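## Task

Get the yellow and the green supplement bottles upright onto the top of the two-door cabinet beside arm3, each bottle's entire base resting on that top. Finish with the tray empty on the arm1/arm2 side, fully out of the wall opening. The drink can has to stay upright on top of the furniture it currently stands on. A tray carrying a load travels along one lane unaided, and an empty tray returns along the other. If either bottle or the drink can contacts a roller lane while not gripped by a hand, the task fails. Anything that stays in place only because a robot holds it is not counted. At the end, release everything and move the arms away.

## Robot and tools

Setup. Four identical i2rt Big YAM arms, arm1 to arm4, work in two rooms joined by an opening in a wall: arm1 and arm2 share one room, arm3 and arm4 the other. A tray moves between the rooms on two roller lanes, loaded one way and empty the other. Each arm has six joints, a two-finger gripper and a wrist camera. With joints 1 and 6 at zero and the hand level and forward, the wrist camera rides on top of the hand looking toward the fingertips. Reach is roughly 1.0 m from the joint 1 axis. Two fixed room cameras exist: cam_arm1_arm2 and cam_arm3_arm4; wrist cameras are arm1_cam_wrist, arm2_cam_wrist, arm3_cam_wrist, arm4_cam_wrist.

Frame. Any pose is given in one common scene frame with its origin on the floor and +z upward. The hand point lies halfway between the fingertips; the hand's z axis runs along the fingers and its y axis is the direction the fingers open and close. Foot poses are never printed.

execute_actions. Argument actions is a list holding one action or nothing (empty just reports state and images). The action is an object keyed by arm name; each arm gets a joints object whose entries are absolute joint targets (not offsets), named individually, so an arm has up to seven numbers, none required. Units and ranges: joint1_rad -2.879 to 2.879 (rotates the whole arm about its foot, positive counter-clockwise seen from above, zero along the foot's facing); joint2_rad 0 to 3.141 (shoulder, zero means upper arm level pointing back, increasing lifts it up then forward); joint3_rad 0 to 3.019 (elbow, zero fully folded, increasing opens); joint4_rad -1.692 to 1.57 (hand pitch, positive tilts fingers up); joint5_rad -1.57 to 1.57 (sideways hand swing, positive to the arm's right); joint6_rad -2.094 to 2.094 (hand roll, positive clockwise viewed from behind); gripper_m 0 to 0.093 metres of fingertip gap. Completion tolerances: ±0.045, ±0.14, ±0.09, ±0.055, ±0.03, ±0.035 rad and ±0.003 m. All arms named start together and may finish at different moments; joints run at different speeds so the hand can sweep a wide path. Omitted joints or arms may keep pushing toward earlier targets. Unknown keys or out-of-range numbers reject the whole call with no motion. Optional cameras lists camera names (or all, null, omitted = every camera; [] = none); images come back in the order given on the pictures line.

wait takes seconds (0 to 10) and only lets the simulation run, returning state and images. zoom_image takes camera and region [x0, y0, x1, y1] in pixels from the top-left of that camera's newest full image, at most 504 by 504. finished_scene takes scene (1 or 2), ends it irrevocably and reports success; the next scene's task arrives in its result. A reply without any tool call ends everything.

Reading results. Each result gives every arm's joint_positions and a joint_status per named joint. off_target: stopped short and may still be pushing. contact_stop or time_out: the joint now holds where it stopped, though after time_out it may keep a target within 0.375, 0.375, 0.113, 0.225, 0.075, 0.3 rad (joints 1 to 6) of its position and keep pushing, listed under on_its_own; resending its reported position relieves this. on_its_own covers things not commanded by this call, and its held at value is the target held, not the current angle. joint command not followed, usually with a cause: line, means a self/inter-arm collision check blocked that arm's joint targets (the gripper part still runs); blocked joints show not_followed and may be retried on later actions until fixed. A stop reported in one call cancels the remaining motion-type calls in that reply. Tiny target changes may produce no motion; a joint carrying weight sags.

Heat. Holding loads warms motors, even while you think. MOTOR HOT appears from 85 °C; at 100 °C an OVER-TEMPERATURE FAULT drops that whole arm and gripper until cooled, and unfinished keys read limit_stop_at_motor_heat; resend targets afterwards. Some heat carries into scene 2.

Cautions. The arms push hard and do not stop on contact. Avoid arm-to-arm pressing (fails the run) and strikes; the collision check can be late and ignores fingers, gripper housings and wrist cameras, and no line reports arm contact. Never let a bottle or the can touch a roller lane unless gripped, and never knock anything off the work area or to the floor. Avoid drops, slips and slamming. Loose items may occasionally be nudged by outside pushes. The robot keeps executing your last command while you are thinking.

Each tool is called after "Call:" by a JSON object that holds its "op" and its "data".

## Session

Call:
{"op": "execute_actions", "data": {"actions": []}}

Scene clock: 0.00 s.
arm1.joint_positions: joint1_rad=-0.649 joint2_rad=+0.623 joint3_rad=+1.479 joint4_rad=-1.528 joint5_rad=+0.165 joint6_rad=-0.731 gripper_m=+0.095
arm1.joint_status: not commanded
arm1.hand: x=-1.0087 y=-0.4629 z=+1.4285 quat_wxyz=(-0.434, +0.635, -0.638, +0.028) (m; scene frame)
arm2.joint_positions: joint1_rad=-0.005 joint2_rad=+0.278 joint3_rad=+1.374 joint4_rad=-1.427 joint5_rad=-0.211 joint6_rad=+0.531 gripper_m=+0.094
arm2.joint_status: not commanded
arm2.hand: x=-1.7183 y=+0.1653 z=+1.5169 quat_wxyz=(-0.541, -0.171, -0.794, -0.218) (m; scene frame)
arm3.joint_positions: joint1_rad=+0.864 joint2_rad=+0.360 joint3_rad=+1.509 joint4_rad=-1.635 joint5_rad=-0.280 joint6_rad=+0.206 gripper_m=+0.094
arm3.joint_status: not commanded
arm3.hand: x=+1.0796 y=-0.5931 z=+1.4367 quat_wxyz=(-0.008, +0.789, -0.313, -0.528) (m; scene frame)
arm4.joint_positions: joint1_rad=+0.458 joint2_rad=+0.350 joint3_rad=+1.658 joint4_rad=-1.589 joint5_rad=+0.119 joint6_rad=-0.595 gripper_m=+0.095
arm4.joint_status: not commanded
arm4.hand: x=+1.7680 y=+0.1300 z=+1.5632 quat_wxyz=(+0.079, -0.703, -0.387, +0.591) (m; scene frame)
pictures: arm1_cam_wrist, arm2_cam_wrist, arm3_cam_wrist, arm4_cam_wrist, cam_arm1_arm2, cam_arm3_arm4
Images, in order (width x height): arm1_cam_wrist 672x504, arm2_cam_wrist 672x504, arm3_cam_wrist 672x504, arm4_cam_wrist 672x504, cam_arm1_arm2 672x504, cam_arm3_arm4 672x504.

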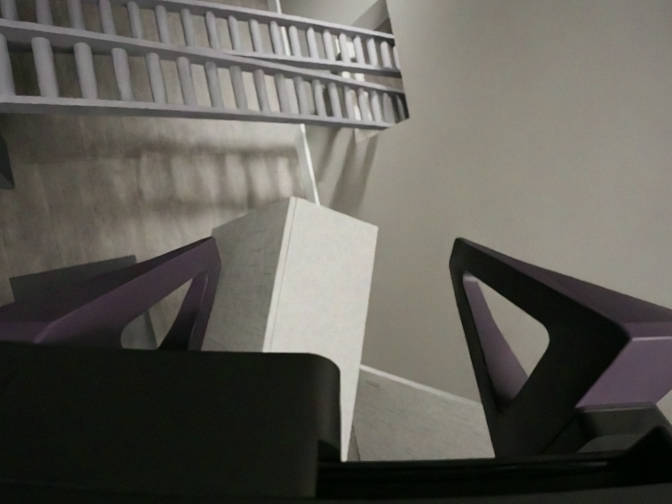

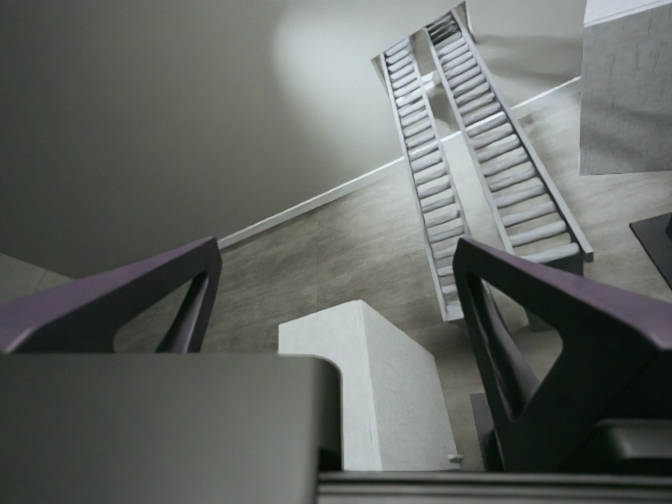

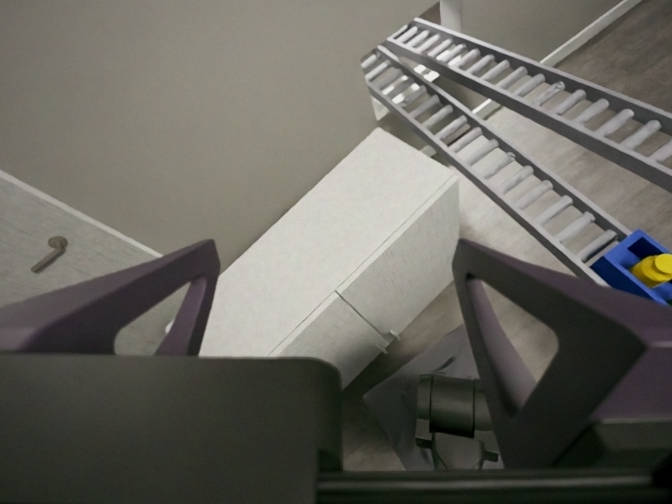

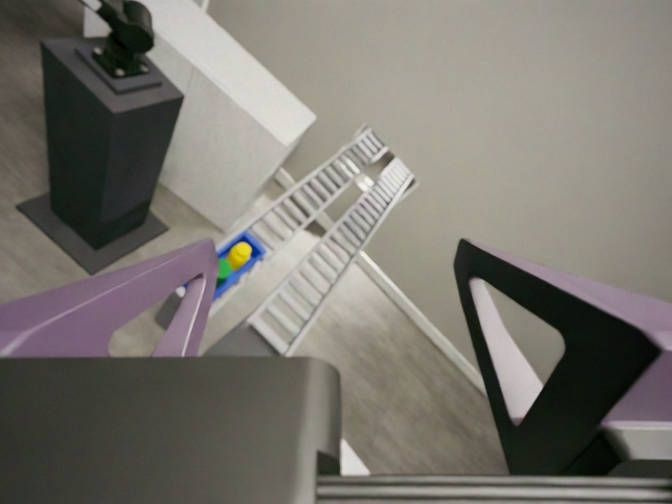

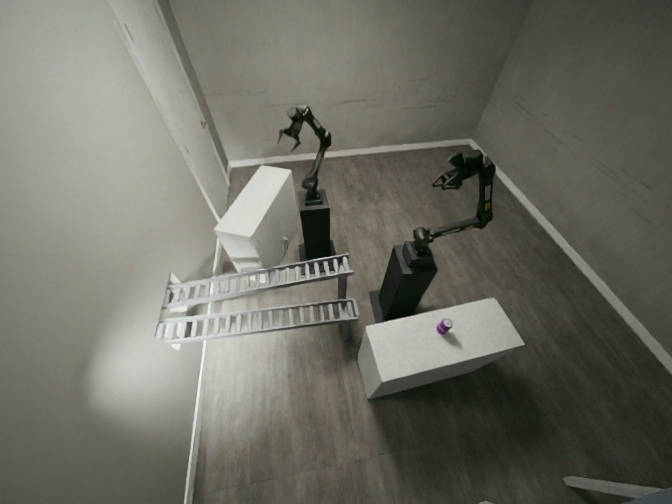

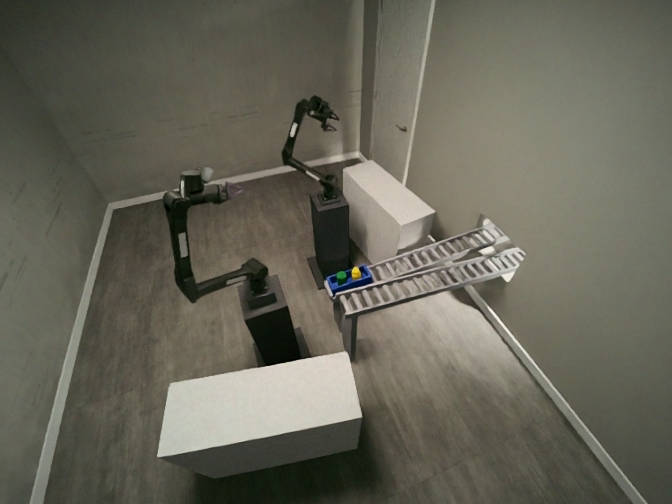

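Call:
{"op": "execute_actions", "data": {"actions": [{"arm1":{"joints":{"joint2_rad":1.0,"joint3_rad":1.0,"joint4_rad":0,"joint5_rad":0,"joint6_rad":0}},"arm2":{"joints":{"joint2_rad":1.57,"joint3_rad":1.57,"joint4_rad":0,"joint5_rad":0,"joint6_rad":0}},"arm3":{"joints":{"joint1_rad":0,"joint2_rad":1.0,"joint3_rad":1.57,"joint4_rad":-0.57,"joint5_rad":0,"joint6_rad":0}},"arm4":{"joints":{"joint1_rad":0,"joint2_rad":1.0,"joint3_rad":1.57,"joint4_rad":-1.57,"joint5_rad":0,"joint6_rad":0}}}]}}

Scene clock: 5.63 s.
arm1.joint_positions: joint1_rad=-0.649 joint2_rad=+1.002 joint3_rad=+0.972 joint4_rad=-0.017 joint5_rad=+0.002 joint6_rad=-0.011 gripper_m=+0.095
arm1.joint_status: all done
arm1.hand: x=-0.8454 y=-0.2010 z=+1.3458 quat_wxyz=(-0.616, +0.321, -0.652, -0.305) (m; scene frame)
arm2.joint_positions: joint1_rad=-0.005 joint2_rad=+1.580 joint3_rad=+1.540 joint4_rad=-0.027 joint5_rad=-0.004 joint6_rad=+0.010 gripper_m=+0.094
arm2.joint_status: all done
arm2.hand: x=-1.0804 y=+0.0987 z=+1.4336 quat_wxyz=(-0.683, -0.018, -0.730, +0.014) (m; scene frame)
arm3.joint_positions: joint1_rad=-0.003 joint2_rad=+0.994 joint3_rad=+1.546 joint4_rad=-0.588 joint5_rad=-0.001 joint6_rad=+0.015 gripper_m=+0.094
arm3.joint_status: all done
arm3.hand: x=+1.1603 y=-0.1520 z=+1.5449 quat_wxyz=(-0.484, +0.502, -0.519, -0.494) (m; scene frame)
arm4.joint_positions: joint1_rad=+0.005 joint2_rad=+1.012 joint3_rad=+1.556 joint4_rad=-1.582 joint5_rad=+0.001 joint6_rad=-0.010 gripper_m=+0.095
arm4.joint_status: all done
arm4.hand: x=+1.4703 y=+0.1108 z=+1.4084 quat_wxyz=(+0.002, -0.966, -0.027, +0.258) (m; scene frame)
pictures: arm1_cam_wrist, arm2_cam_wrist, arm3_cam_wrist, arm4_cam_wrist, cam_arm1_arm2, cam_arm3_arm4
Images, in order (width x height): arm1_cam_wrist 672x504, arm2_cam_wrist 672x504, arm3_cam_wrist 672x504, arm4_cam_wrist 672x504, cam_arm1_arm2 672x504, cam_arm3_arm4 672x504.

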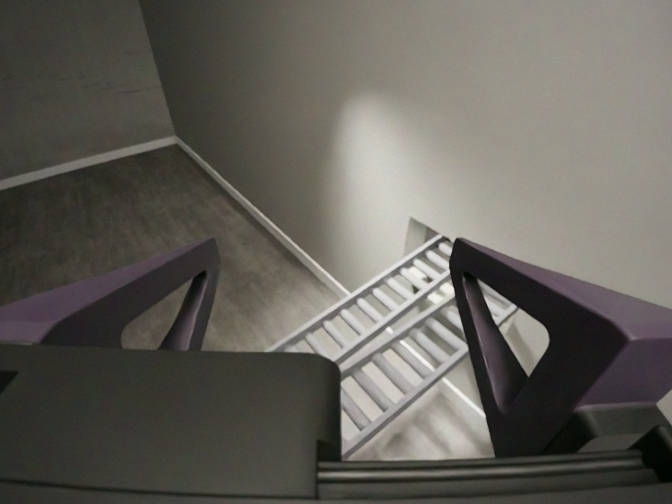

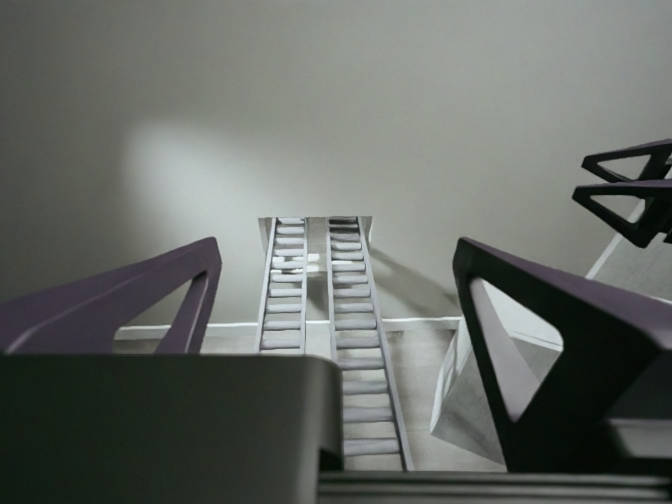

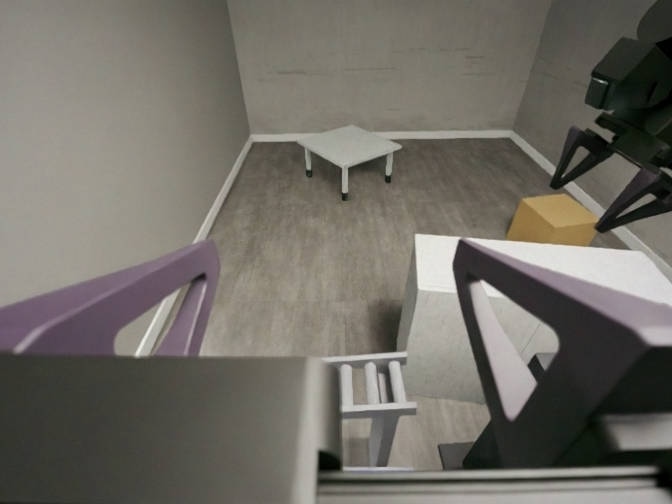

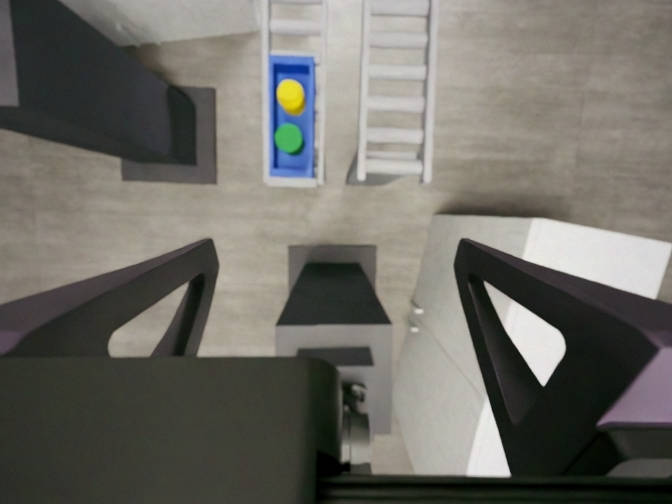

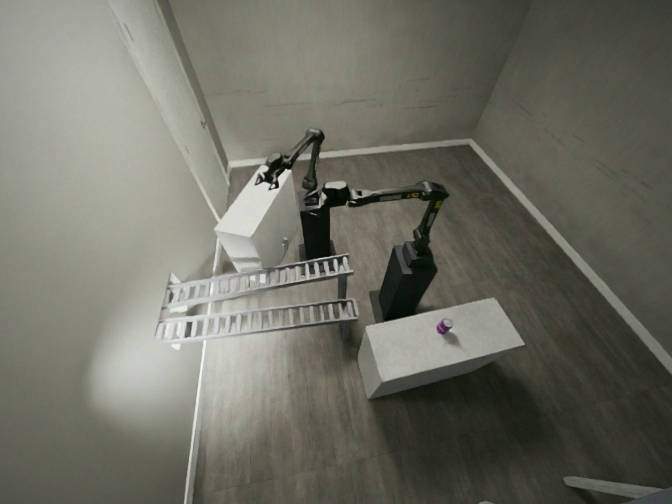

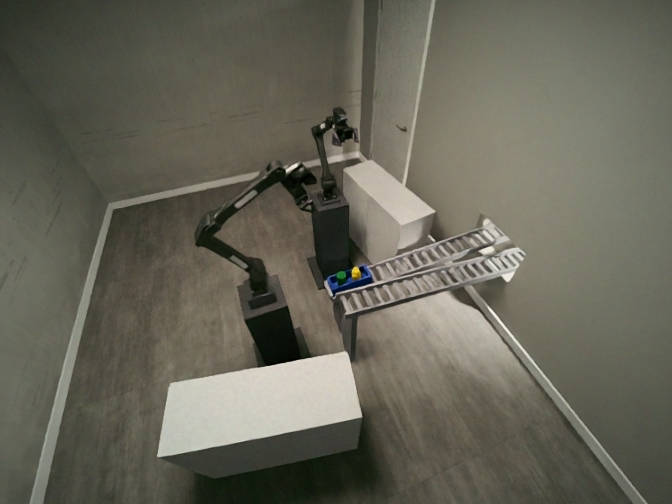

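Call:
{"op": "execute_actions", "data": {"actions": [{"arm3":{"joints":{"joint2_rad":1.4,"joint3_rad":1.2,"joint4_rad":-1.37}},"arm4":{"joints":{"joint1_rad":-0.9,"joint2_rad":0.5,"joint3_rad":0.5,"joint4_rad":0}},"arm2":{"joints":{"joint2_rad":0.5,"joint3_rad":1.0,"joint4_rad":-0.5}},"arm1":{"joints":{"joint2_rad":0.4,"joint3_rad":1.0,"joint4_rad":-0.6}}}], "cameras": ["arm3_cam_wrist","cam_arm3_arm4"]}}

Scene clock: 11.03 s.
arm1.joint_positions: joint1_rad=-0.649 joint2_rad=+0.388 joint3_rad=+0.978 joint4_rad=-0.592 joint5_rad=+0.002 joint6_rad=-0.011 gripper_m=+0.095
arm1.joint_status: all done
arm1.hand: x=-0.9909 y=-0.3938 z=+1.4332 quat_wxyz=(-0.630, +0.314, -0.638, -0.312) (m; scene frame)
arm2.joint_positions: joint1_rad=-0.005 joint2_rad=+0.496 joint3_rad=+0.994 joint4_rad=-0.485 joint5_rad=-0.004 joint6_rad=+0.010 gripper_m=+0.094
arm2.joint_status: all done
arm2.hand: x=-1.4976 y=+0.1193 z=+1.5128 quat_wxyz=(-0.712, -0.017, -0.702, +0.015) (m; scene frame)
arm3.joint_positions: joint1_rad=-0.003 joint2_rad=+1.399 joint3_rad=+1.157 joint4_rad=-1.360 joint5_rad=-0.001 joint6_rad=+0.015 gripper_m=+0.094
arm3.joint_status: all done
arm3.hand: x=+1.1539 y=-0.2117 z=+1.0467 quat_wxyz=(+0.018, +0.699, -0.715, +0.009) (m; scene frame)
arm4.joint_positions: joint1_rad=-0.896 joint2_rad=+0.500 joint3_rad=+0.504 joint4_rad=-0.026 joint5_rad=+0.001 joint6_rad=-0.009 gripper_m=+0.095
arm4.joint_status: all done
arm4.hand: x=+1.5730 y=+0.3909 z=+1.3065 quat_wxyz=(+0.299, -0.653, +0.290, +0.633) (m; scene frame)
pictures: arm3_cam_wrist, cam_arm3_arm4
Images, in order (width x height): arm3_cam_wrist 672x504, cam_arm3_arm4 672x504.

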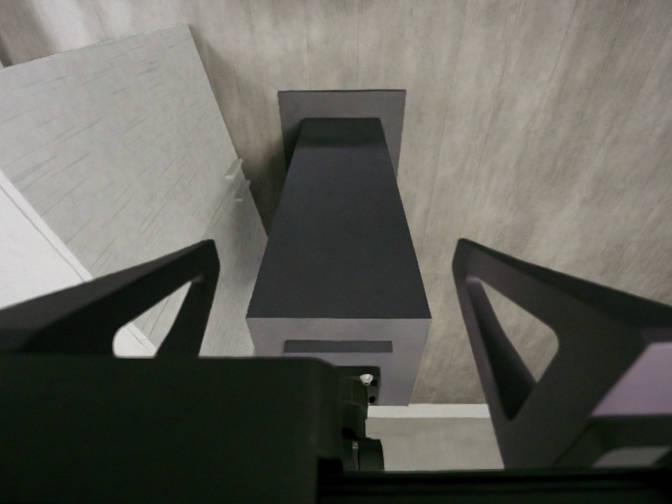

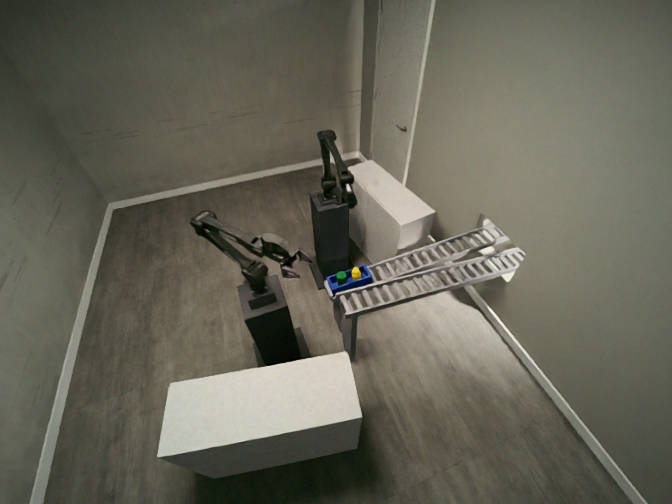

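Call:
{"op": "execute_actions", "data": {"actions": [{"arm3":{"joints":{"joint2_rad":1.75,"joint3_rad":1.73,"joint4_rad":-1.53}}}], "cameras": ["arm3_cam_wrist","cam_arm3_arm4"]}}

Scene clock: 19.83 s.
arm1.joint_positions: joint1_rad=-0.649 joint2_rad=+0.388 joint3_rad=+0.978 joint4_rad=-0.592 joint5_rad=+0.002 joint6_rad=-0.011 gripper_m=+0.095
arm1.joint_status: not commanded
arm1.hand: x=-0.9909 y=-0.3938 z=+1.4332 quat_wxyz=(-0.630, +0.314, -0.638, -0.312) (m; scene frame)
arm2.joint_positions: joint1_rad=-0.005 joint2_rad=+0.496 joint3_rad=+0.994 joint4_rad=-0.485 joint5_rad=-0.004 joint6_rad=+0.010 gripper_m=+0.094
arm2.joint_status: not commanded
arm2.hand: x=-1.4976 y=+0.1193 z=+1.5128 quat_wxyz=(-0.712, -0.017, -0.702, +0.015) (m; scene frame)
arm3.joint_positions: joint1_rad=-0.003 joint2_rad=+1.757 joint3_rad=+1.685 joint4_rad=-1.520 joint5_rad=-0.001 joint6_rad=+0.015 gripper_m=+0.094
arm3.joint_status: all done
arm3.hand: x=+1.1555 y=-0.0639 z=+1.0850 quat_wxyz=(+0.014, +0.699, -0.715, +0.005) (m; scene frame)
arm4.joint_positions: joint1_rad=-0.896 joint2_rad=+0.500 joint3_rad=+0.504 joint4_rad=-0.026 joint5_rad=+0.001 joint6_rad=-0.009 gripper_m=+0.095
arm4.joint_status: not commanded
arm4.hand: x=+1.5730 y=+0.3909 z=+1.3065 quat_wxyz=(+0.299, -0.653, +0.290, +0.633) (m; scene frame)
pictures: arm3_cam_wrist, cam_arm3_arm4
Images, in order (width x height): arm3_cam_wrist 672x504, cam_arm3_arm4 672x504.

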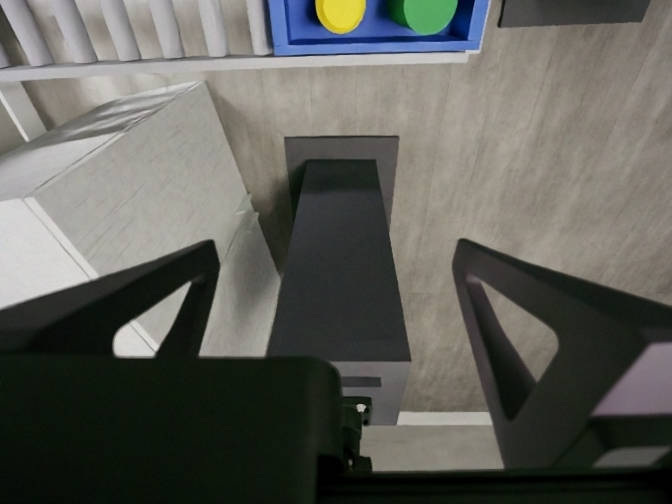

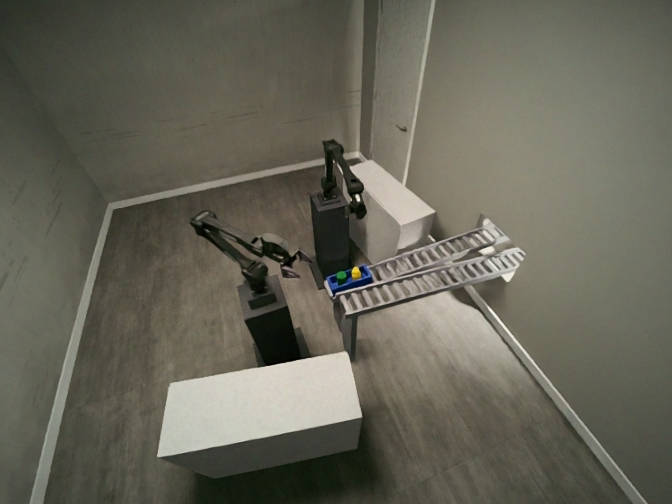

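Call:
{"op": "execute_actions", "data": {"actions": [{"arm3":{"joints":{"joint2_rad":1.75,"joint3_rad":1.9,"joint4_rad":-1.45}}}], "cameras": ["arm3_cam_wrist","cam_arm3_arm4"]}}

Scene clock: 24.17 s.
arm1.joint_positions: joint1_rad=-0.649 joint2_rad=+0.388 joint3_rad=+0.978 joint4_rad=-0.592 joint5_rad=+0.002 joint6_rad=-0.011 gripper_m=+0.095
arm1.joint_status: not commanded
arm1.hand: x=-0.9909 y=-0.3938 z=+1.4332 quat_wxyz=(-0.630, +0.314, -0.638, -0.312) (m; scene frame)
arm2.joint_positions: joint1_rad=-0.005 joint2_rad=+0.496 joint3_rad=+0.994 joint4_rad=-0.485 joint5_rad=-0.004 joint6_rad=+0.010 gripper_m=+0.094
arm2.joint_status: not commanded
arm2.hand: x=-1.4976 y=+0.1193 z=+1.5128 quat_wxyz=(-0.712, -0.017, -0.702, +0.015) (m; scene frame)
arm3.joint_positions: joint1_rad=-0.003 joint2_rad=+1.752 joint3_rad=+1.859 joint4_rad=-1.458 joint5_rad=-0.001 joint6_rad=+0.015 gripper_m=+0.094
arm3.joint_status: all done
arm3.hand: x=+1.1569 y=-0.0079 z=+1.1592 quat_wxyz=(-0.070, +0.695, -0.711, -0.080) (m; scene frame)
arm4.joint_positions: joint1_rad=-0.896 joint2_rad=+0.500 joint3_rad=+0.504 joint4_rad=-0.026 joint5_rad=+0.001 joint6_rad=-0.009 gripper_m=+0.095
arm4.joint_status: not commanded
arm4.hand: x=+1.5730 y=+0.3909 z=+1.3065 quat_wxyz=(+0.299, -0.653, +0.290, +0.633) (m; scene frame)
pictures: arm3_cam_wrist, cam_arm3_arm4
Images, in order (width x height): arm3_cam_wrist 672x504, cam_arm3_arm4 672x504.

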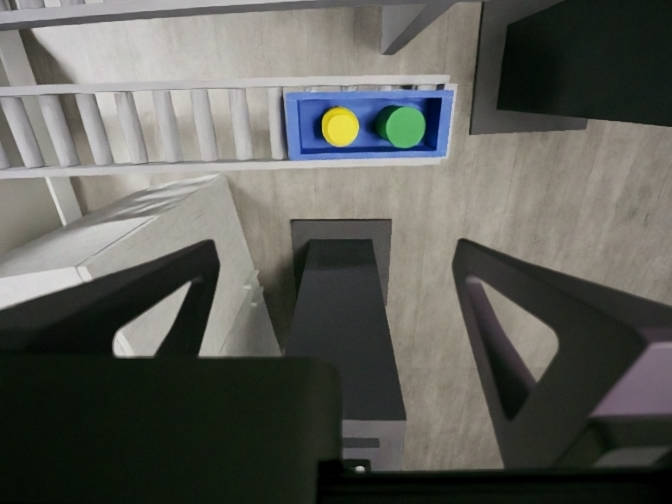

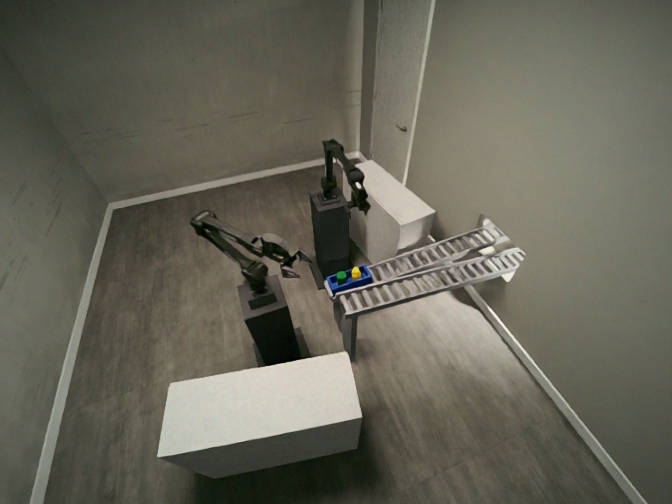

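Call:
{"op": "execute_actions", "data": {"actions": [{"arm3":{"joints":{"joint2_rad":2.14,"joint3_rad":1.885,"joint4_rad":-1.27,"joint6_rad":1.57}}}], "cameras": ["arm3_cam_wrist","cam_arm3_arm4"]}}

Scene clock: 28.30 s.
arm1.joint_positions: joint1_rad=-0.649 joint2_rad=+0.388 joint3_rad=+0.978 joint4_rad=-0.592 joint5_rad=+0.002 joint6_rad=-0.011 gripper_m=+0.095
arm1.joint_status: not commanded
arm1.hand: x=-0.9909 y=-0.3938 z=+1.4332 quat_wxyz=(-0.630, +0.314, -0.638, -0.312) (m; scene frame)
arm2.joint_positions: joint1_rad=-0.005 joint2_rad=+0.496 joint3_rad=+0.994 joint4_rad=-0.485 joint5_rad=-0.004 joint6_rad=+0.010 gripper_m=+0.094
arm2.joint_status: not commanded
arm2.hand: x=-1.4976 y=+0.1193 z=+1.5128 quat_wxyz=(-0.712, -0.017, -0.702, +0.015) (m; scene frame)
arm3.joint_positions: joint1_rad=-0.003 joint2_rad=+2.159 joint3_rad=+1.860 joint4_rad=-1.278 joint5_rad=-0.001 joint6_rad=+1.555 gripper_m=+0.094
arm3.joint_status: all done
arm3.hand: x=+1.1545 y=+0.0523 z=+0.9168 quat_wxyz=(+0.007, +0.004, -1.000, +0.006) (m; scene frame)
arm4.joint_positions: joint1_rad=-0.896 joint2_rad=+0.500 joint3_rad=+0.504 joint4_rad=-0.026 joint5_rad=+0.001 joint6_rad=-0.009 gripper_m=+0.095
arm4.joint_status: not commanded
arm4.hand: x=+1.5730 y=+0.3909 z=+1.3065 quat_wxyz=(+0.299, -0.653, +0.290, +0.633) (m; scene frame)
pictures: arm3_cam_wrist, cam_arm3_arm4
Images, in order (width x height): arm3_cam_wrist 672x504, cam_arm3_arm4 672x504.

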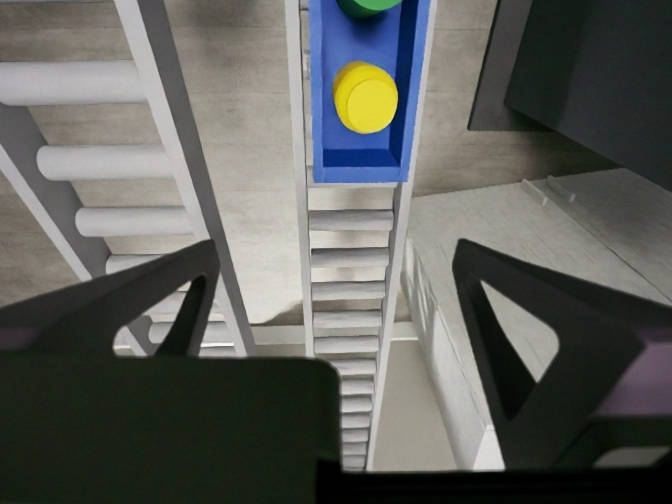

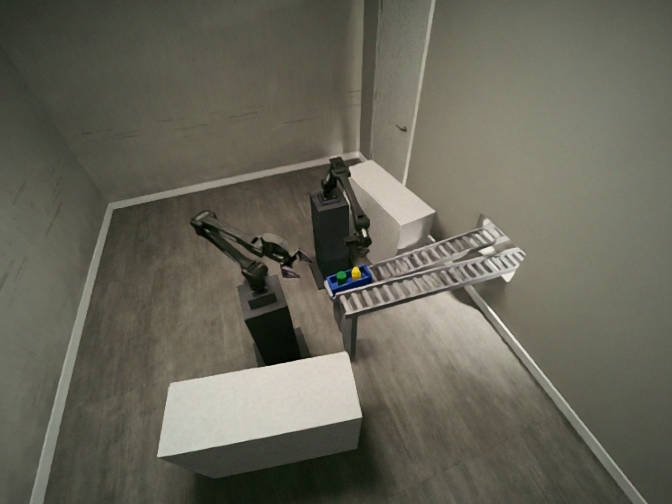

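Call:
{"op": "execute_actions", "data": {"actions": [{"arm3":{"joints":{"joint1_rad":-0.02,"joint2_rad":2.215,"joint3_rad":1.66,"joint4_rad":-0.99}}}], "cameras": ["arm3_cam_wrist","cam_arm3_arm4"]}}

Scene clock: 30.97 s.
arm1.joint_positions: joint1_rad=-0.649 joint2_rad=+0.388 joint3_rad=+0.978 joint4_rad=-0.592 joint5_rad=+0.002 joint6_rad=-0.011 gripper_m=+0.095
arm1.joint_status: not commanded
arm1.hand: x=-0.9909 y=-0.3938 z=+1.4332 quat_wxyz=(-0.630, +0.314, -0.638, -0.312) (m; scene frame)
arm2.joint_positions: joint1_rad=-0.005 joint2_rad=+0.496 joint3_rad=+0.994 joint4_rad=-0.485 joint5_rad=-0.004 joint6_rad=+0.010 gripper_m=+0.094
arm2.joint_status: not commanded
arm2.hand: x=-1.4976 y=+0.1193 z=+1.5128 quat_wxyz=(-0.712, -0.017, -0.702, +0.015) (m; scene frame)
arm3.joint_positions: joint1_rad=-0.014 joint2_rad=+2.220 joint3_rad=+1.652 joint4_rad=-1.000 joint5_rad=-0.001 joint6_rad=+1.556 gripper_m=+0.094
arm3.joint_status: all done
arm3.hand: x=+1.1601 y=+0.0270 z=+0.8073 quat_wxyz=(+0.007, -0.002, -1.000, +0.002) (m; scene frame)
arm4.joint_positions: joint1_rad=-0.896 joint2_rad=+0.500 joint3_rad=+0.504 joint4_rad=-0.026 joint5_rad=+0.001 joint6_rad=-0.009 gripper_m=+0.095
arm4.joint_status: not commanded
arm4.hand: x=+1.5730 y=+0.3909 z=+1.3065 quat_wxyz=(+0.299, -0.653, +0.290, +0.633) (m; scene frame)
pictures: arm3_cam_wrist, cam_arm3_arm4
Images, in order (width x height): arm3_cam_wrist 672x504, cam_arm3_arm4 672x504.

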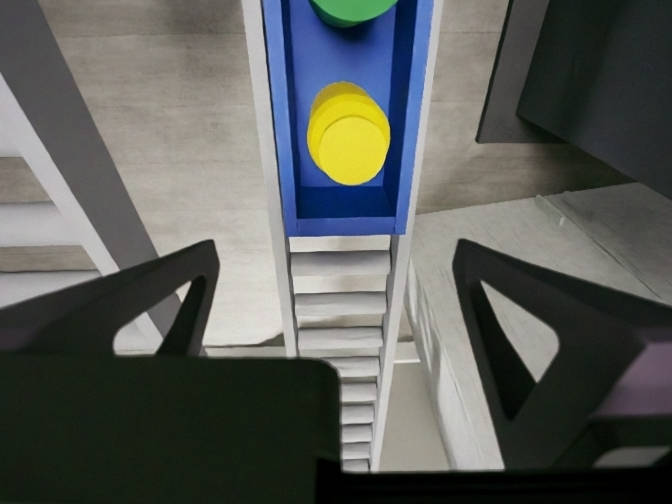

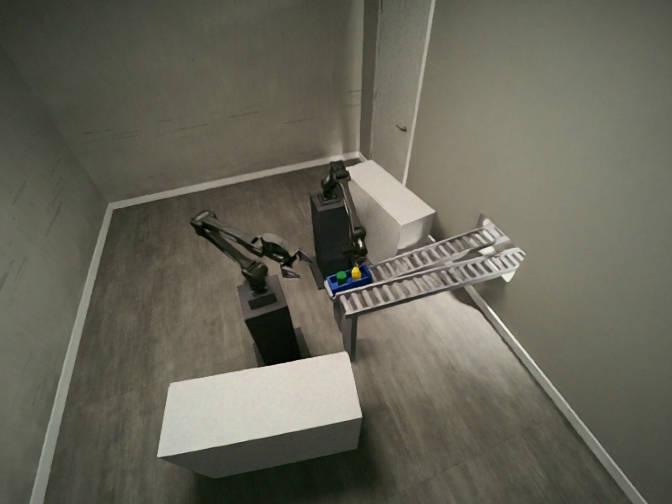

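Call:
{"op": "execute_actions", "data": {"actions": [{"arm3":{"joints":{"joint2_rad":2.36,"joint3_rad":1.62,"joint4_rad":-0.81}}}], "cameras": ["arm3_cam_wrist","cam_arm3_arm4"]}}

Scene clock: 33.10 s.
arm1.joint_positions: joint1_rad=-0.649 joint2_rad=+0.388 joint3_rad=+0.978 joint4_rad=-0.592 joint5_rad=+0.002 joint6_rad=-0.011 gripper_m=+0.095
arm1.joint_status: not commanded
arm1.hand: x=-0.9909 y=-0.3938 z=+1.4332 quat_wxyz=(-0.630, +0.314, -0.638, -0.312) (m; scene frame)
arm2.joint_positions: joint1_rad=-0.005 joint2_rad=+0.496 joint3_rad=+0.994 joint4_rad=-0.485 joint5_rad=-0.004 joint6_rad=+0.010 gripper_m=+0.094
arm2.joint_status: not commanded
arm2.hand: x=-1.4976 y=+0.1193 z=+1.5128 quat_wxyz=(-0.712, -0.017, -0.702, +0.015) (m; scene frame)
arm3.joint_positions: joint1_rad=-0.014 joint2_rad=+2.368 joint3_rad=+1.611 joint4_rad=-0.820 joint5_rad=-0.001 joint6_rad=+1.556 gripper_m=+0.094
arm3.joint_status: all done
arm3.hand: x=+1.1587 y=+0.0148 z=+0.7056 quat_wxyz=(+0.007, -0.002, -1.000, +0.007) (m; scene frame)
arm4.joint_positions: joint1_rad=-0.896 joint2_rad=+0.500 joint3_rad=+0.504 joint4_rad=-0.026 joint5_rad=+0.001 joint6_rad=-0.009 gripper_m=+0.095
arm4.joint_status: not commanded
arm4.hand: x=+1.5730 y=+0.3909 z=+1.3065 quat_wxyz=(+0.299, -0.653, +0.290, +0.633) (m; scene frame)
pictures: arm3_cam_wrist, cam_arm3_arm4
Images, in order (width x height): arm3_cam_wrist 672x504, cam_arm3_arm4 672x504.

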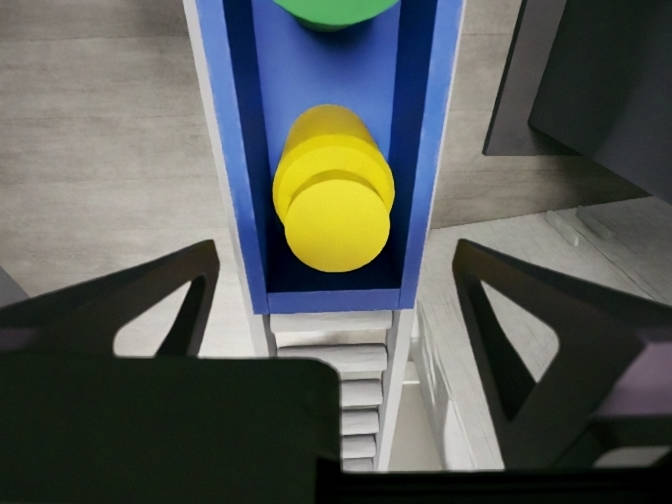

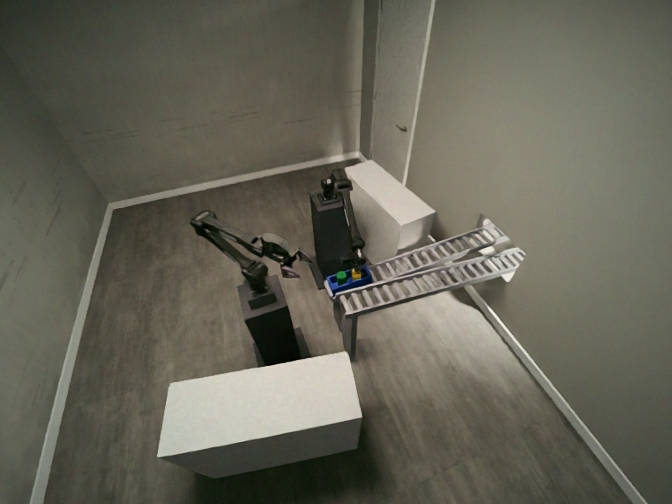

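Call:
{"op": "execute_actions", "data": {"actions": [{"arm3":{"joints":{"joint2_rad":2.42,"joint3_rad":1.625,"joint4_rad":-0.76,"gripper_m":0.068}}}], "cameras": ["arm3_cam_wrist","cam_arm3_arm4"]}}

Call:
{"op": "zoom_image", "data": {"camera": "cam_arm3_arm4", "region": [300,230,420,320]}}

Scene clock: 35.23 s.
arm1.joint_positions: joint1_rad=-0.649 joint2_rad=+0.388 joint3_rad=+0.978 joint4_rad=-0.592 joint5_rad=+0.002 joint6_rad=-0.011 gripper_m=+0.095
arm1.joint_status: not commanded
arm1.hand: x=-0.9909 y=-0.3938 z=+1.4332 quat_wxyz=(-0.630, +0.314, -0.638, -0.312) (m; scene frame)
arm2.joint_positions: joint1_rad=-0.005 joint2_rad=+0.496 joint3_rad=+0.994 joint4_rad=-0.485 joint5_rad=-0.004 joint6_rad=+0.010 gripper_m=+0.094
arm2.joint_status: not commanded
arm2.hand: x=-1.4976 y=+0.1193 z=+1.5128 quat_wxyz=(-0.712, -0.017, -0.702, +0.015) (m; scene frame)
arm3.joint_positions: joint1_rad=-0.014 joint2_rad=+2.401 joint3_rad=+1.611 joint4_rad=-0.771 joint5_rad=-0.001 joint6_rad=+1.556 gripper_m=+0.068
arm3.joint_status: all done
arm3.hand: x=+1.1585 y=+0.0167 z=+0.6858 quat_wxyz=(+0.007, -0.002, -1.000, -0.001) (m; scene frame)
arm4.joint_positions: joint1_rad=-0.896 joint2_rad=+0.500 joint3_rad=+0.504 joint4_rad=-0.026 joint5_rad=+0.001 joint6_rad=-0.009 gripper_m=+0.095
arm4.joint_status: not commanded
arm4.hand: x=+1.5730 y=+0.3909 z=+1.3065 quat_wxyz=(+0.299, -0.653, +0.290, +0.633) (m; scene frame)
pictures: arm3_cam_wrist, cam_arm3_arm4
Images, in order (width x height): arm3_cam_wrist 672x504, cam_arm3_arm4 672x504.

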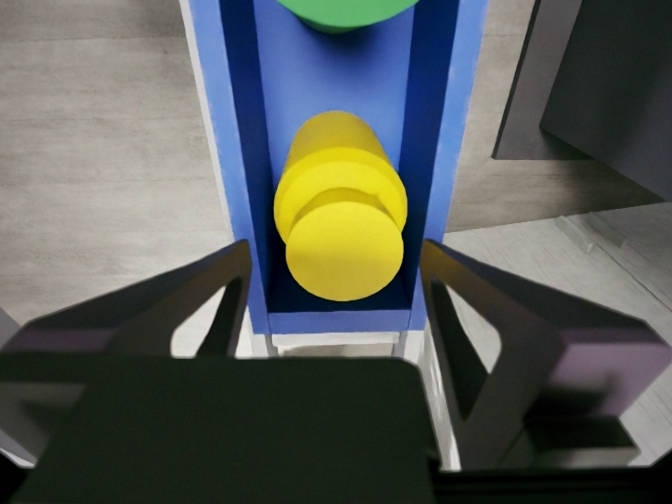

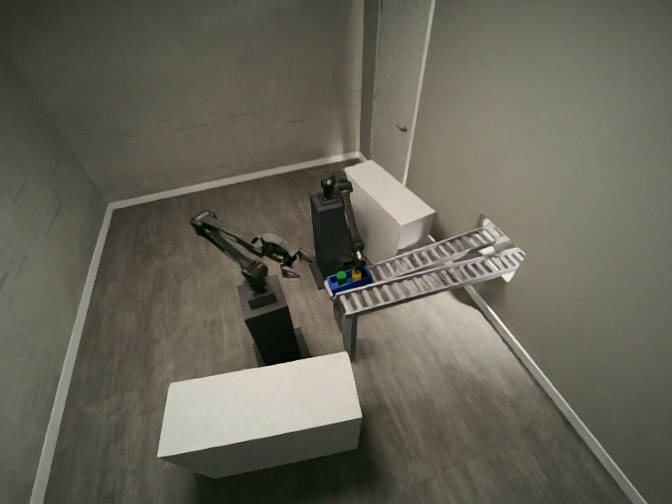

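Region (300, 230, 420, 320) of cam_arm3_arm4's 672x504 image, scaled by 4.200, with more detail than that image has; it fills the top 378 rows of this view, and the rest is white.

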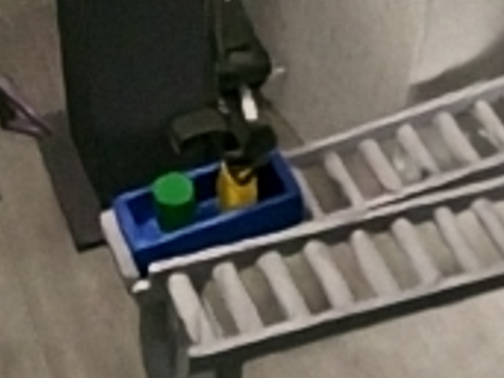

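Call:
{"op": "execute_actions", "data": {"actions": [{"arm3":{"joints":{"joint2_rad":2.455,"joint3_rad":1.64,"joint4_rad":-0.74}}}], "cameras": ["arm3_cam_wrist"]}}

Scene clock: 36.63 s.
arm1.joint_positions: joint1_rad=-0.649 joint2_rad=+0.388 joint3_rad=+0.978 joint4_rad=-0.592 joint5_rad=+0.002 joint6_rad=-0.011 gripper_m=+0.095
arm1.joint_status: not commanded
arm1.hand: x=-0.9909 y=-0.3938 z=+1.4332 quat_wxyz=(-0.630, +0.314, -0.638, -0.312) (m; scene frame)
arm2.joint_positions: joint1_rad=-0.005 joint2_rad=+0.496 joint3_rad=+0.994 joint4_rad=-0.485 joint5_rad=-0.004 joint6_rad=+0.010 gripper_m=+0.094
arm2.joint_status: not commanded
arm2.hand: x=-1.4976 y=+0.1193 z=+1.5128 quat_wxyz=(-0.712, -0.017, -0.702, +0.015) (m; scene frame)
arm3.joint_positions: joint1_rad=-0.014 joint2_rad=+2.437 joint3_rad=+1.611 joint4_rad=-0.751 joint5_rad=-0.001 joint6_rad=+1.556 gripper_m=+0.068
arm3.joint_status: all done
arm3.hand: x=+1.1581 y=+0.0099 z=+0.6646 quat_wxyz=(+0.007, -0.002, -1.000, +0.007) (m; scene frame)
arm4.joint_positions: joint1_rad=-0.896 joint2_rad=+0.500 joint3_rad=+0.504 joint4_rad=-0.026 joint5_rad=+0.001 joint6_rad=-0.009 gripper_m=+0.095
arm4.joint_status: not commanded
arm4.hand: x=+1.5730 y=+0.3909 z=+1.3065 quat_wxyz=(+0.299, -0.653, +0.290, +0.633) (m; scene frame)
pictures: arm3_cam_wrist
Images, in order (width x height): arm3_cam_wrist 672x504.

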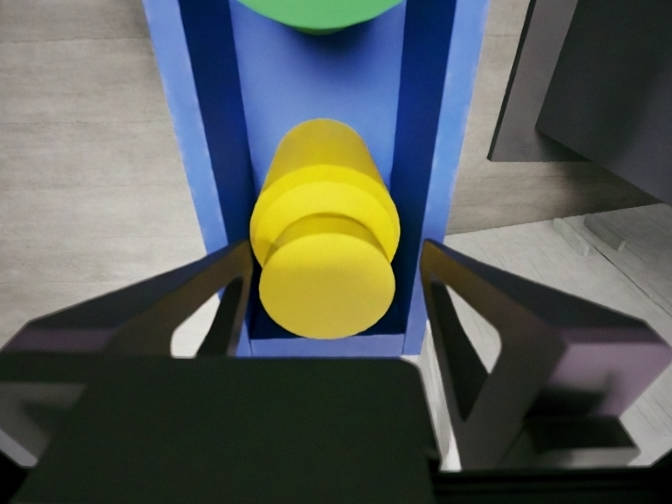

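Call:
{"op": "execute_actions", "data": {"actions": [{"arm3":{"joints":{"gripper_m":0.03}}}], "cameras": ["arm3_cam_wrist"]}}

Scene clock: 37.60 s.
arm1.joint_positions: joint1_rad=-0.649 joint2_rad=+0.388 joint3_rad=+0.978 joint4_rad=-0.592 joint5_rad=+0.002 joint6_rad=-0.011 gripper_m=+0.095
arm1.joint_status: not commanded
arm1.hand: x=-0.9909 y=-0.3938 z=+1.4332 quat_wxyz=(-0.630, +0.314, -0.638, -0.312) (m; scene frame)
arm2.joint_positions: joint1_rad=-0.005 joint2_rad=+0.496 joint3_rad=+0.994 joint4_rad=-0.485 joint5_rad=-0.004 joint6_rad=+0.010 gripper_m=+0.094
arm2.joint_status: not commanded
arm2.hand: x=-1.4976 y=+0.1193 z=+1.5128 quat_wxyz=(-0.712, -0.017, -0.702, +0.015) (m; scene frame)
arm3.joint_positions: joint1_rad=-0.015 joint2_rad=+2.437 joint3_rad=+1.611 joint4_rad=-0.749 joint5_rad=-0.001 joint6_rad=+1.557 gripper_m=+0.045
arm3.joint_status: gripper_m off_target (ended at +0.045, target +0.030)
arm3.hand: x=+1.1584 y=+0.0105 z=+0.6646 quat_wxyz=(+0.006, -0.003, -1.000, +0.006) (m; scene frame)
arm4.joint_positions: joint1_rad=-0.896 joint2_rad=+0.500 joint3_rad=+0.504 joint4_rad=-0.026 joint5_rad=+0.001 joint6_rad=-0.009 gripper_m=+0.095
arm4.joint_status: not commanded
arm4.hand: x=+1.5730 y=+0.3909 z=+1.3065 quat_wxyz=(+0.299, -0.653, +0.290, +0.633) (m; scene frame)
pictures: arm3_cam_wrist
Images, in order (width x height): arm3_cam_wrist 672x504.

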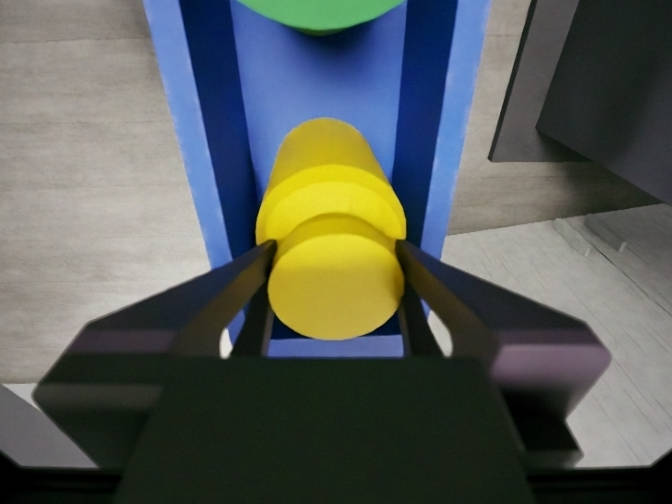

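Call:
{"op": "execute_actions", "data": {"actions": [{"arm3":{"joints":{"joint2_rad":1.9,"joint3_rad":1.68,"joint4_rad":-1.24}}}], "cameras": []}}

Call:
{"op": "execute_actions", "data": {"actions": [{"arm3":{"joints":{"joint1_rad":1.57,"joint6_rad":0.0}}}], "cameras": ["arm3_cam_wrist","cam_arm3_arm4"]}}

Scene clock: 40.27 s.
arm1.joint_positions: joint1_rad=-0.649 joint2_rad=+0.388 joint3_rad=+0.978 joint4_rad=-0.592 joint5_rad=+0.002 joint6_rad=-0.011 gripper_m=+0.095
arm1.joint_status: not commanded
arm1.hand: x=-0.9909 y=-0.3938 z=+1.4332 quat_wxyz=(-0.630, +0.314, -0.638, -0.312) (m; scene frame)
arm2.joint_positions: joint1_rad=-0.005 joint2_rad=+0.496 joint3_rad=+0.994 joint4_rad=-0.485 joint5_rad=-0.004 joint6_rad=+0.010 gripper_m=+0.094
arm2.joint_status: not commanded
arm2.hand: x=-1.4976 y=+0.1193 z=+1.5128 quat_wxyz=(-0.712, -0.017, -0.702, +0.015) (m; scene frame)
arm3.joint_positions: joint1_rad=-0.015 joint2_rad=+1.908 joint3_rad=+1.664 joint4_rad=-1.231 joint5_rad=-0.001 joint6_rad=+1.557 gripper_m=+0.045
arm3.joint_status: all done
arm3.hand: x=+1.1623 y=+0.0059 z=+0.9959 quat_wxyz=(+0.006, -0.003, -0.999, -0.044) (m; scene frame)
arm4.joint_positions: joint1_rad=-0.896 joint2_rad=+0.500 joint3_rad=+0.504 joint4_rad=-0.026 joint5_rad=+0.001 joint6_rad=-0.009 gripper_m=+0.095
arm4.joint_status: not commanded
arm4.hand: x=+1.5730 y=+0.3909 z=+1.3065 quat_wxyz=(+0.299, -0.653, +0.290, +0.633) (m; scene frame)
pictures: none
No camera images: the call's "cameras" was empty. Leave "cameras" out to get every camera's image.

Scene clock: 42.43 s.
arm1.joint_positions: joint1_rad=-0.649 joint2_rad=+0.388 joint3_rad=+0.978 joint4_rad=-0.592 joint5_rad=+0.002 joint6_rad=-0.011 gripper_m=+0.095
arm1.joint_status: not commanded
arm1.hand: x=-0.9909 y=-0.3938 z=+1.4332 quat_wxyz=(-0.630, +0.314, -0.638, -0.312) (m; scene frame)
arm2.joint_positions: joint1_rad=-0.005 joint2_rad=+0.496 joint3_rad=+0.994 joint4_rad=-0.485 joint5_rad=-0.004 joint6_rad=+0.010 gripper_m=+0.094
arm2.joint_status: not commanded
arm2.hand: x=-1.4976 y=+0.1193 z=+1.5128 quat_wxyz=(-0.712, -0.017, -0.702, +0.015) (m; scene frame)
arm3.joint_positions: joint1_rad=+1.575 joint2_rad=+1.908 joint3_rad=+1.664 joint4_rad=-1.231 joint5_rad=-0.002 joint6_rad=+0.015 gripper_m=+0.045
arm3.joint_status: all done
arm3.hand: x=+0.5448 y=-0.5985 z=+1.0074 quat_wxyz=(+0.005, +0.999, -0.008, -0.054) (m; scene frame)
arm4.joint_positions: joint1_rad=-0.896 joint2_rad=+0.500 joint3_rad=+0.504 joint4_rad=-0.026 joint5_rad=+0.001 joint6_rad=-0.009 gripper_m=+0.095
arm4.joint_status: not commanded
arm4.hand: x=+1.5730 y=+0.3909 z=+1.3065 quat_wxyz=(+0.299, -0.653, +0.290, +0.633) (m; scene frame)
pictures: arm3_cam_wrist, cam_arm3_arm4
Images, in order (width x height): arm3_cam_wrist 672x504, cam_arm3_arm4 672x504.

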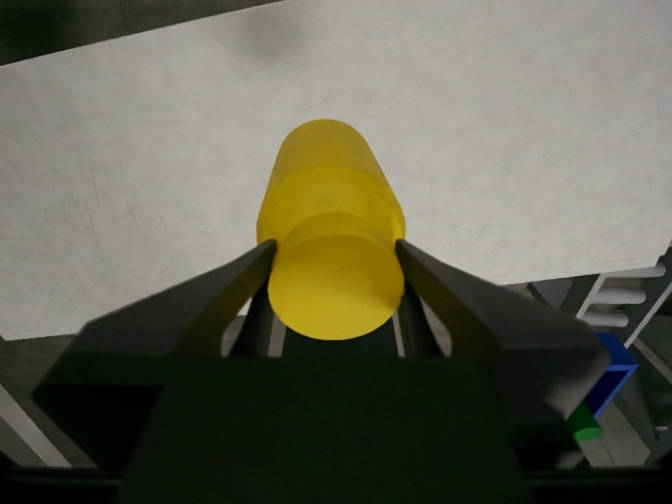

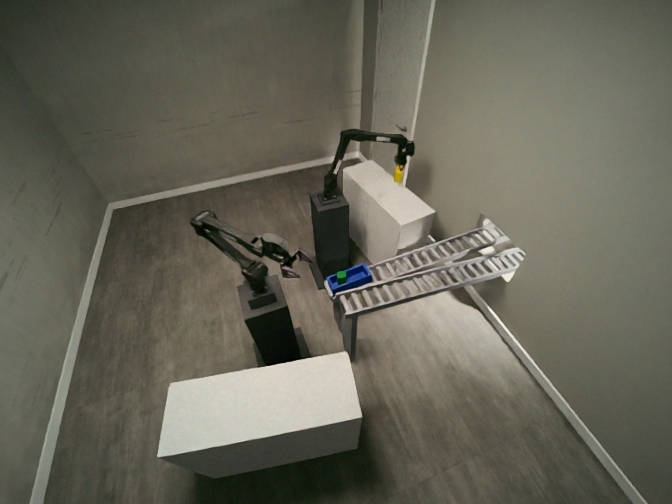

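Call:
{"op": "execute_actions", "data": {"actions": [{"arm3":{"joints":{"joint2_rad":2.075,"joint3_rad":1.65,"joint4_rad":-1.115}}}], "cameras": ["arm3_cam_wrist","cam_arm3_arm4"]}}

Call:
{"op": "zoom_image", "data": {"camera": "cam_arm3_arm4", "region": [330,110,470,230]}}

Scene clock: 44.23 s.
arm1.joint_positions: joint1_rad=-0.649 joint2_rad=+0.388 joint3_rad=+0.978 joint4_rad=-0.592 joint5_rad=+0.002 joint6_rad=-0.011 gripper_m=+0.095
arm1.joint_status: not commanded
arm1.hand: x=-0.9909 y=-0.3938 z=+1.4332 quat_wxyz=(-0.630, +0.314, -0.638, -0.312) (m; scene frame)
arm2.joint_positions: joint1_rad=-0.005 joint2_rad=+0.496 joint3_rad=+0.994 joint4_rad=-0.485 joint5_rad=-0.004 joint6_rad=+0.010 gripper_m=+0.094
arm2.joint_status: not commanded
arm2.hand: x=-1.4976 y=+0.1193 z=+1.5128 quat_wxyz=(-0.712, -0.017, -0.702, +0.015) (m; scene frame)
arm3.joint_positions: joint1_rad=+1.578 joint2_rad=+2.090 joint3_rad=+1.643 joint4_rad=-1.127 joint5_rad=-0.004 joint6_rad=+0.014 gripper_m=+0.045
arm3.joint_status: all done
arm3.hand: x=+0.5363 y=-0.6013 z=+0.8937 quat_wxyz=(+0.005, +1.000, -0.006, -0.004) (m; scene frame)
arm4.joint_positions: joint1_rad=-0.896 joint2_rad=+0.500 joint3_rad=+0.504 joint4_rad=-0.026 joint5_rad=+0.001 joint6_rad=-0.009 gripper_m=+0.095
arm4.joint_status: not commanded
arm4.hand: x=+1.5730 y=+0.3909 z=+1.3065 quat_wxyz=(+0.299, -0.653, +0.290, +0.633) (m; scene frame)
pictures: arm3_cam_wrist, cam_arm3_arm4
Images, in order (width x height): arm3_cam_wrist 672x504, cam_arm3_arm4 672x504.

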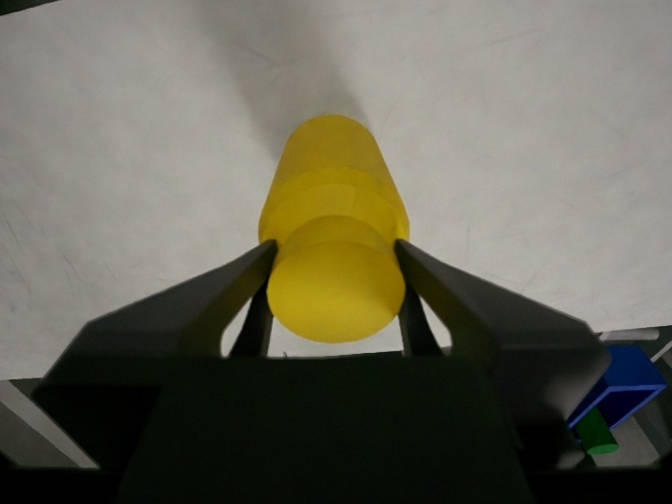

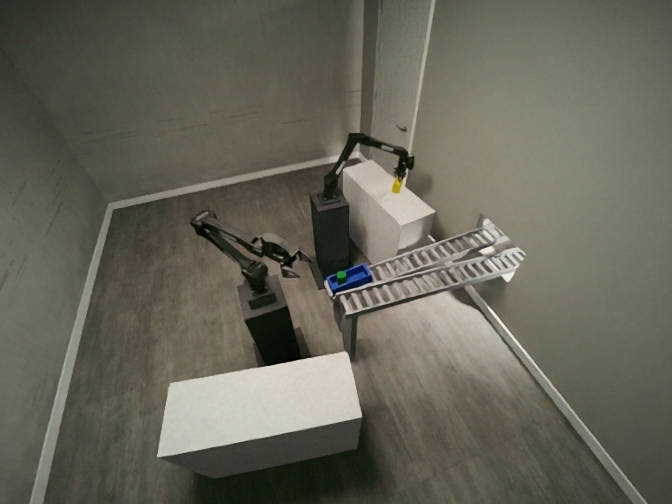

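Region (330, 110, 470, 230) of cam_arm3_arm4's 672x504 image, scaled by 3.600, with more detail than that image has; it fills the top 432 rows of this view, and the rest is white.

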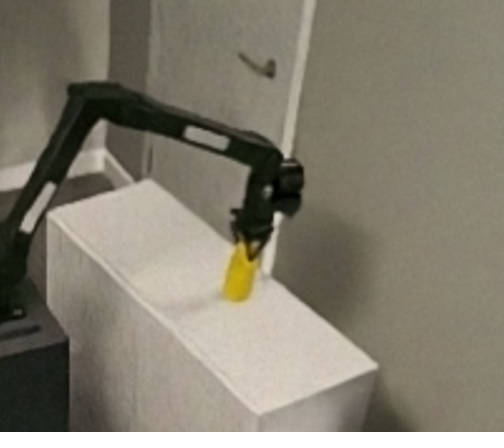

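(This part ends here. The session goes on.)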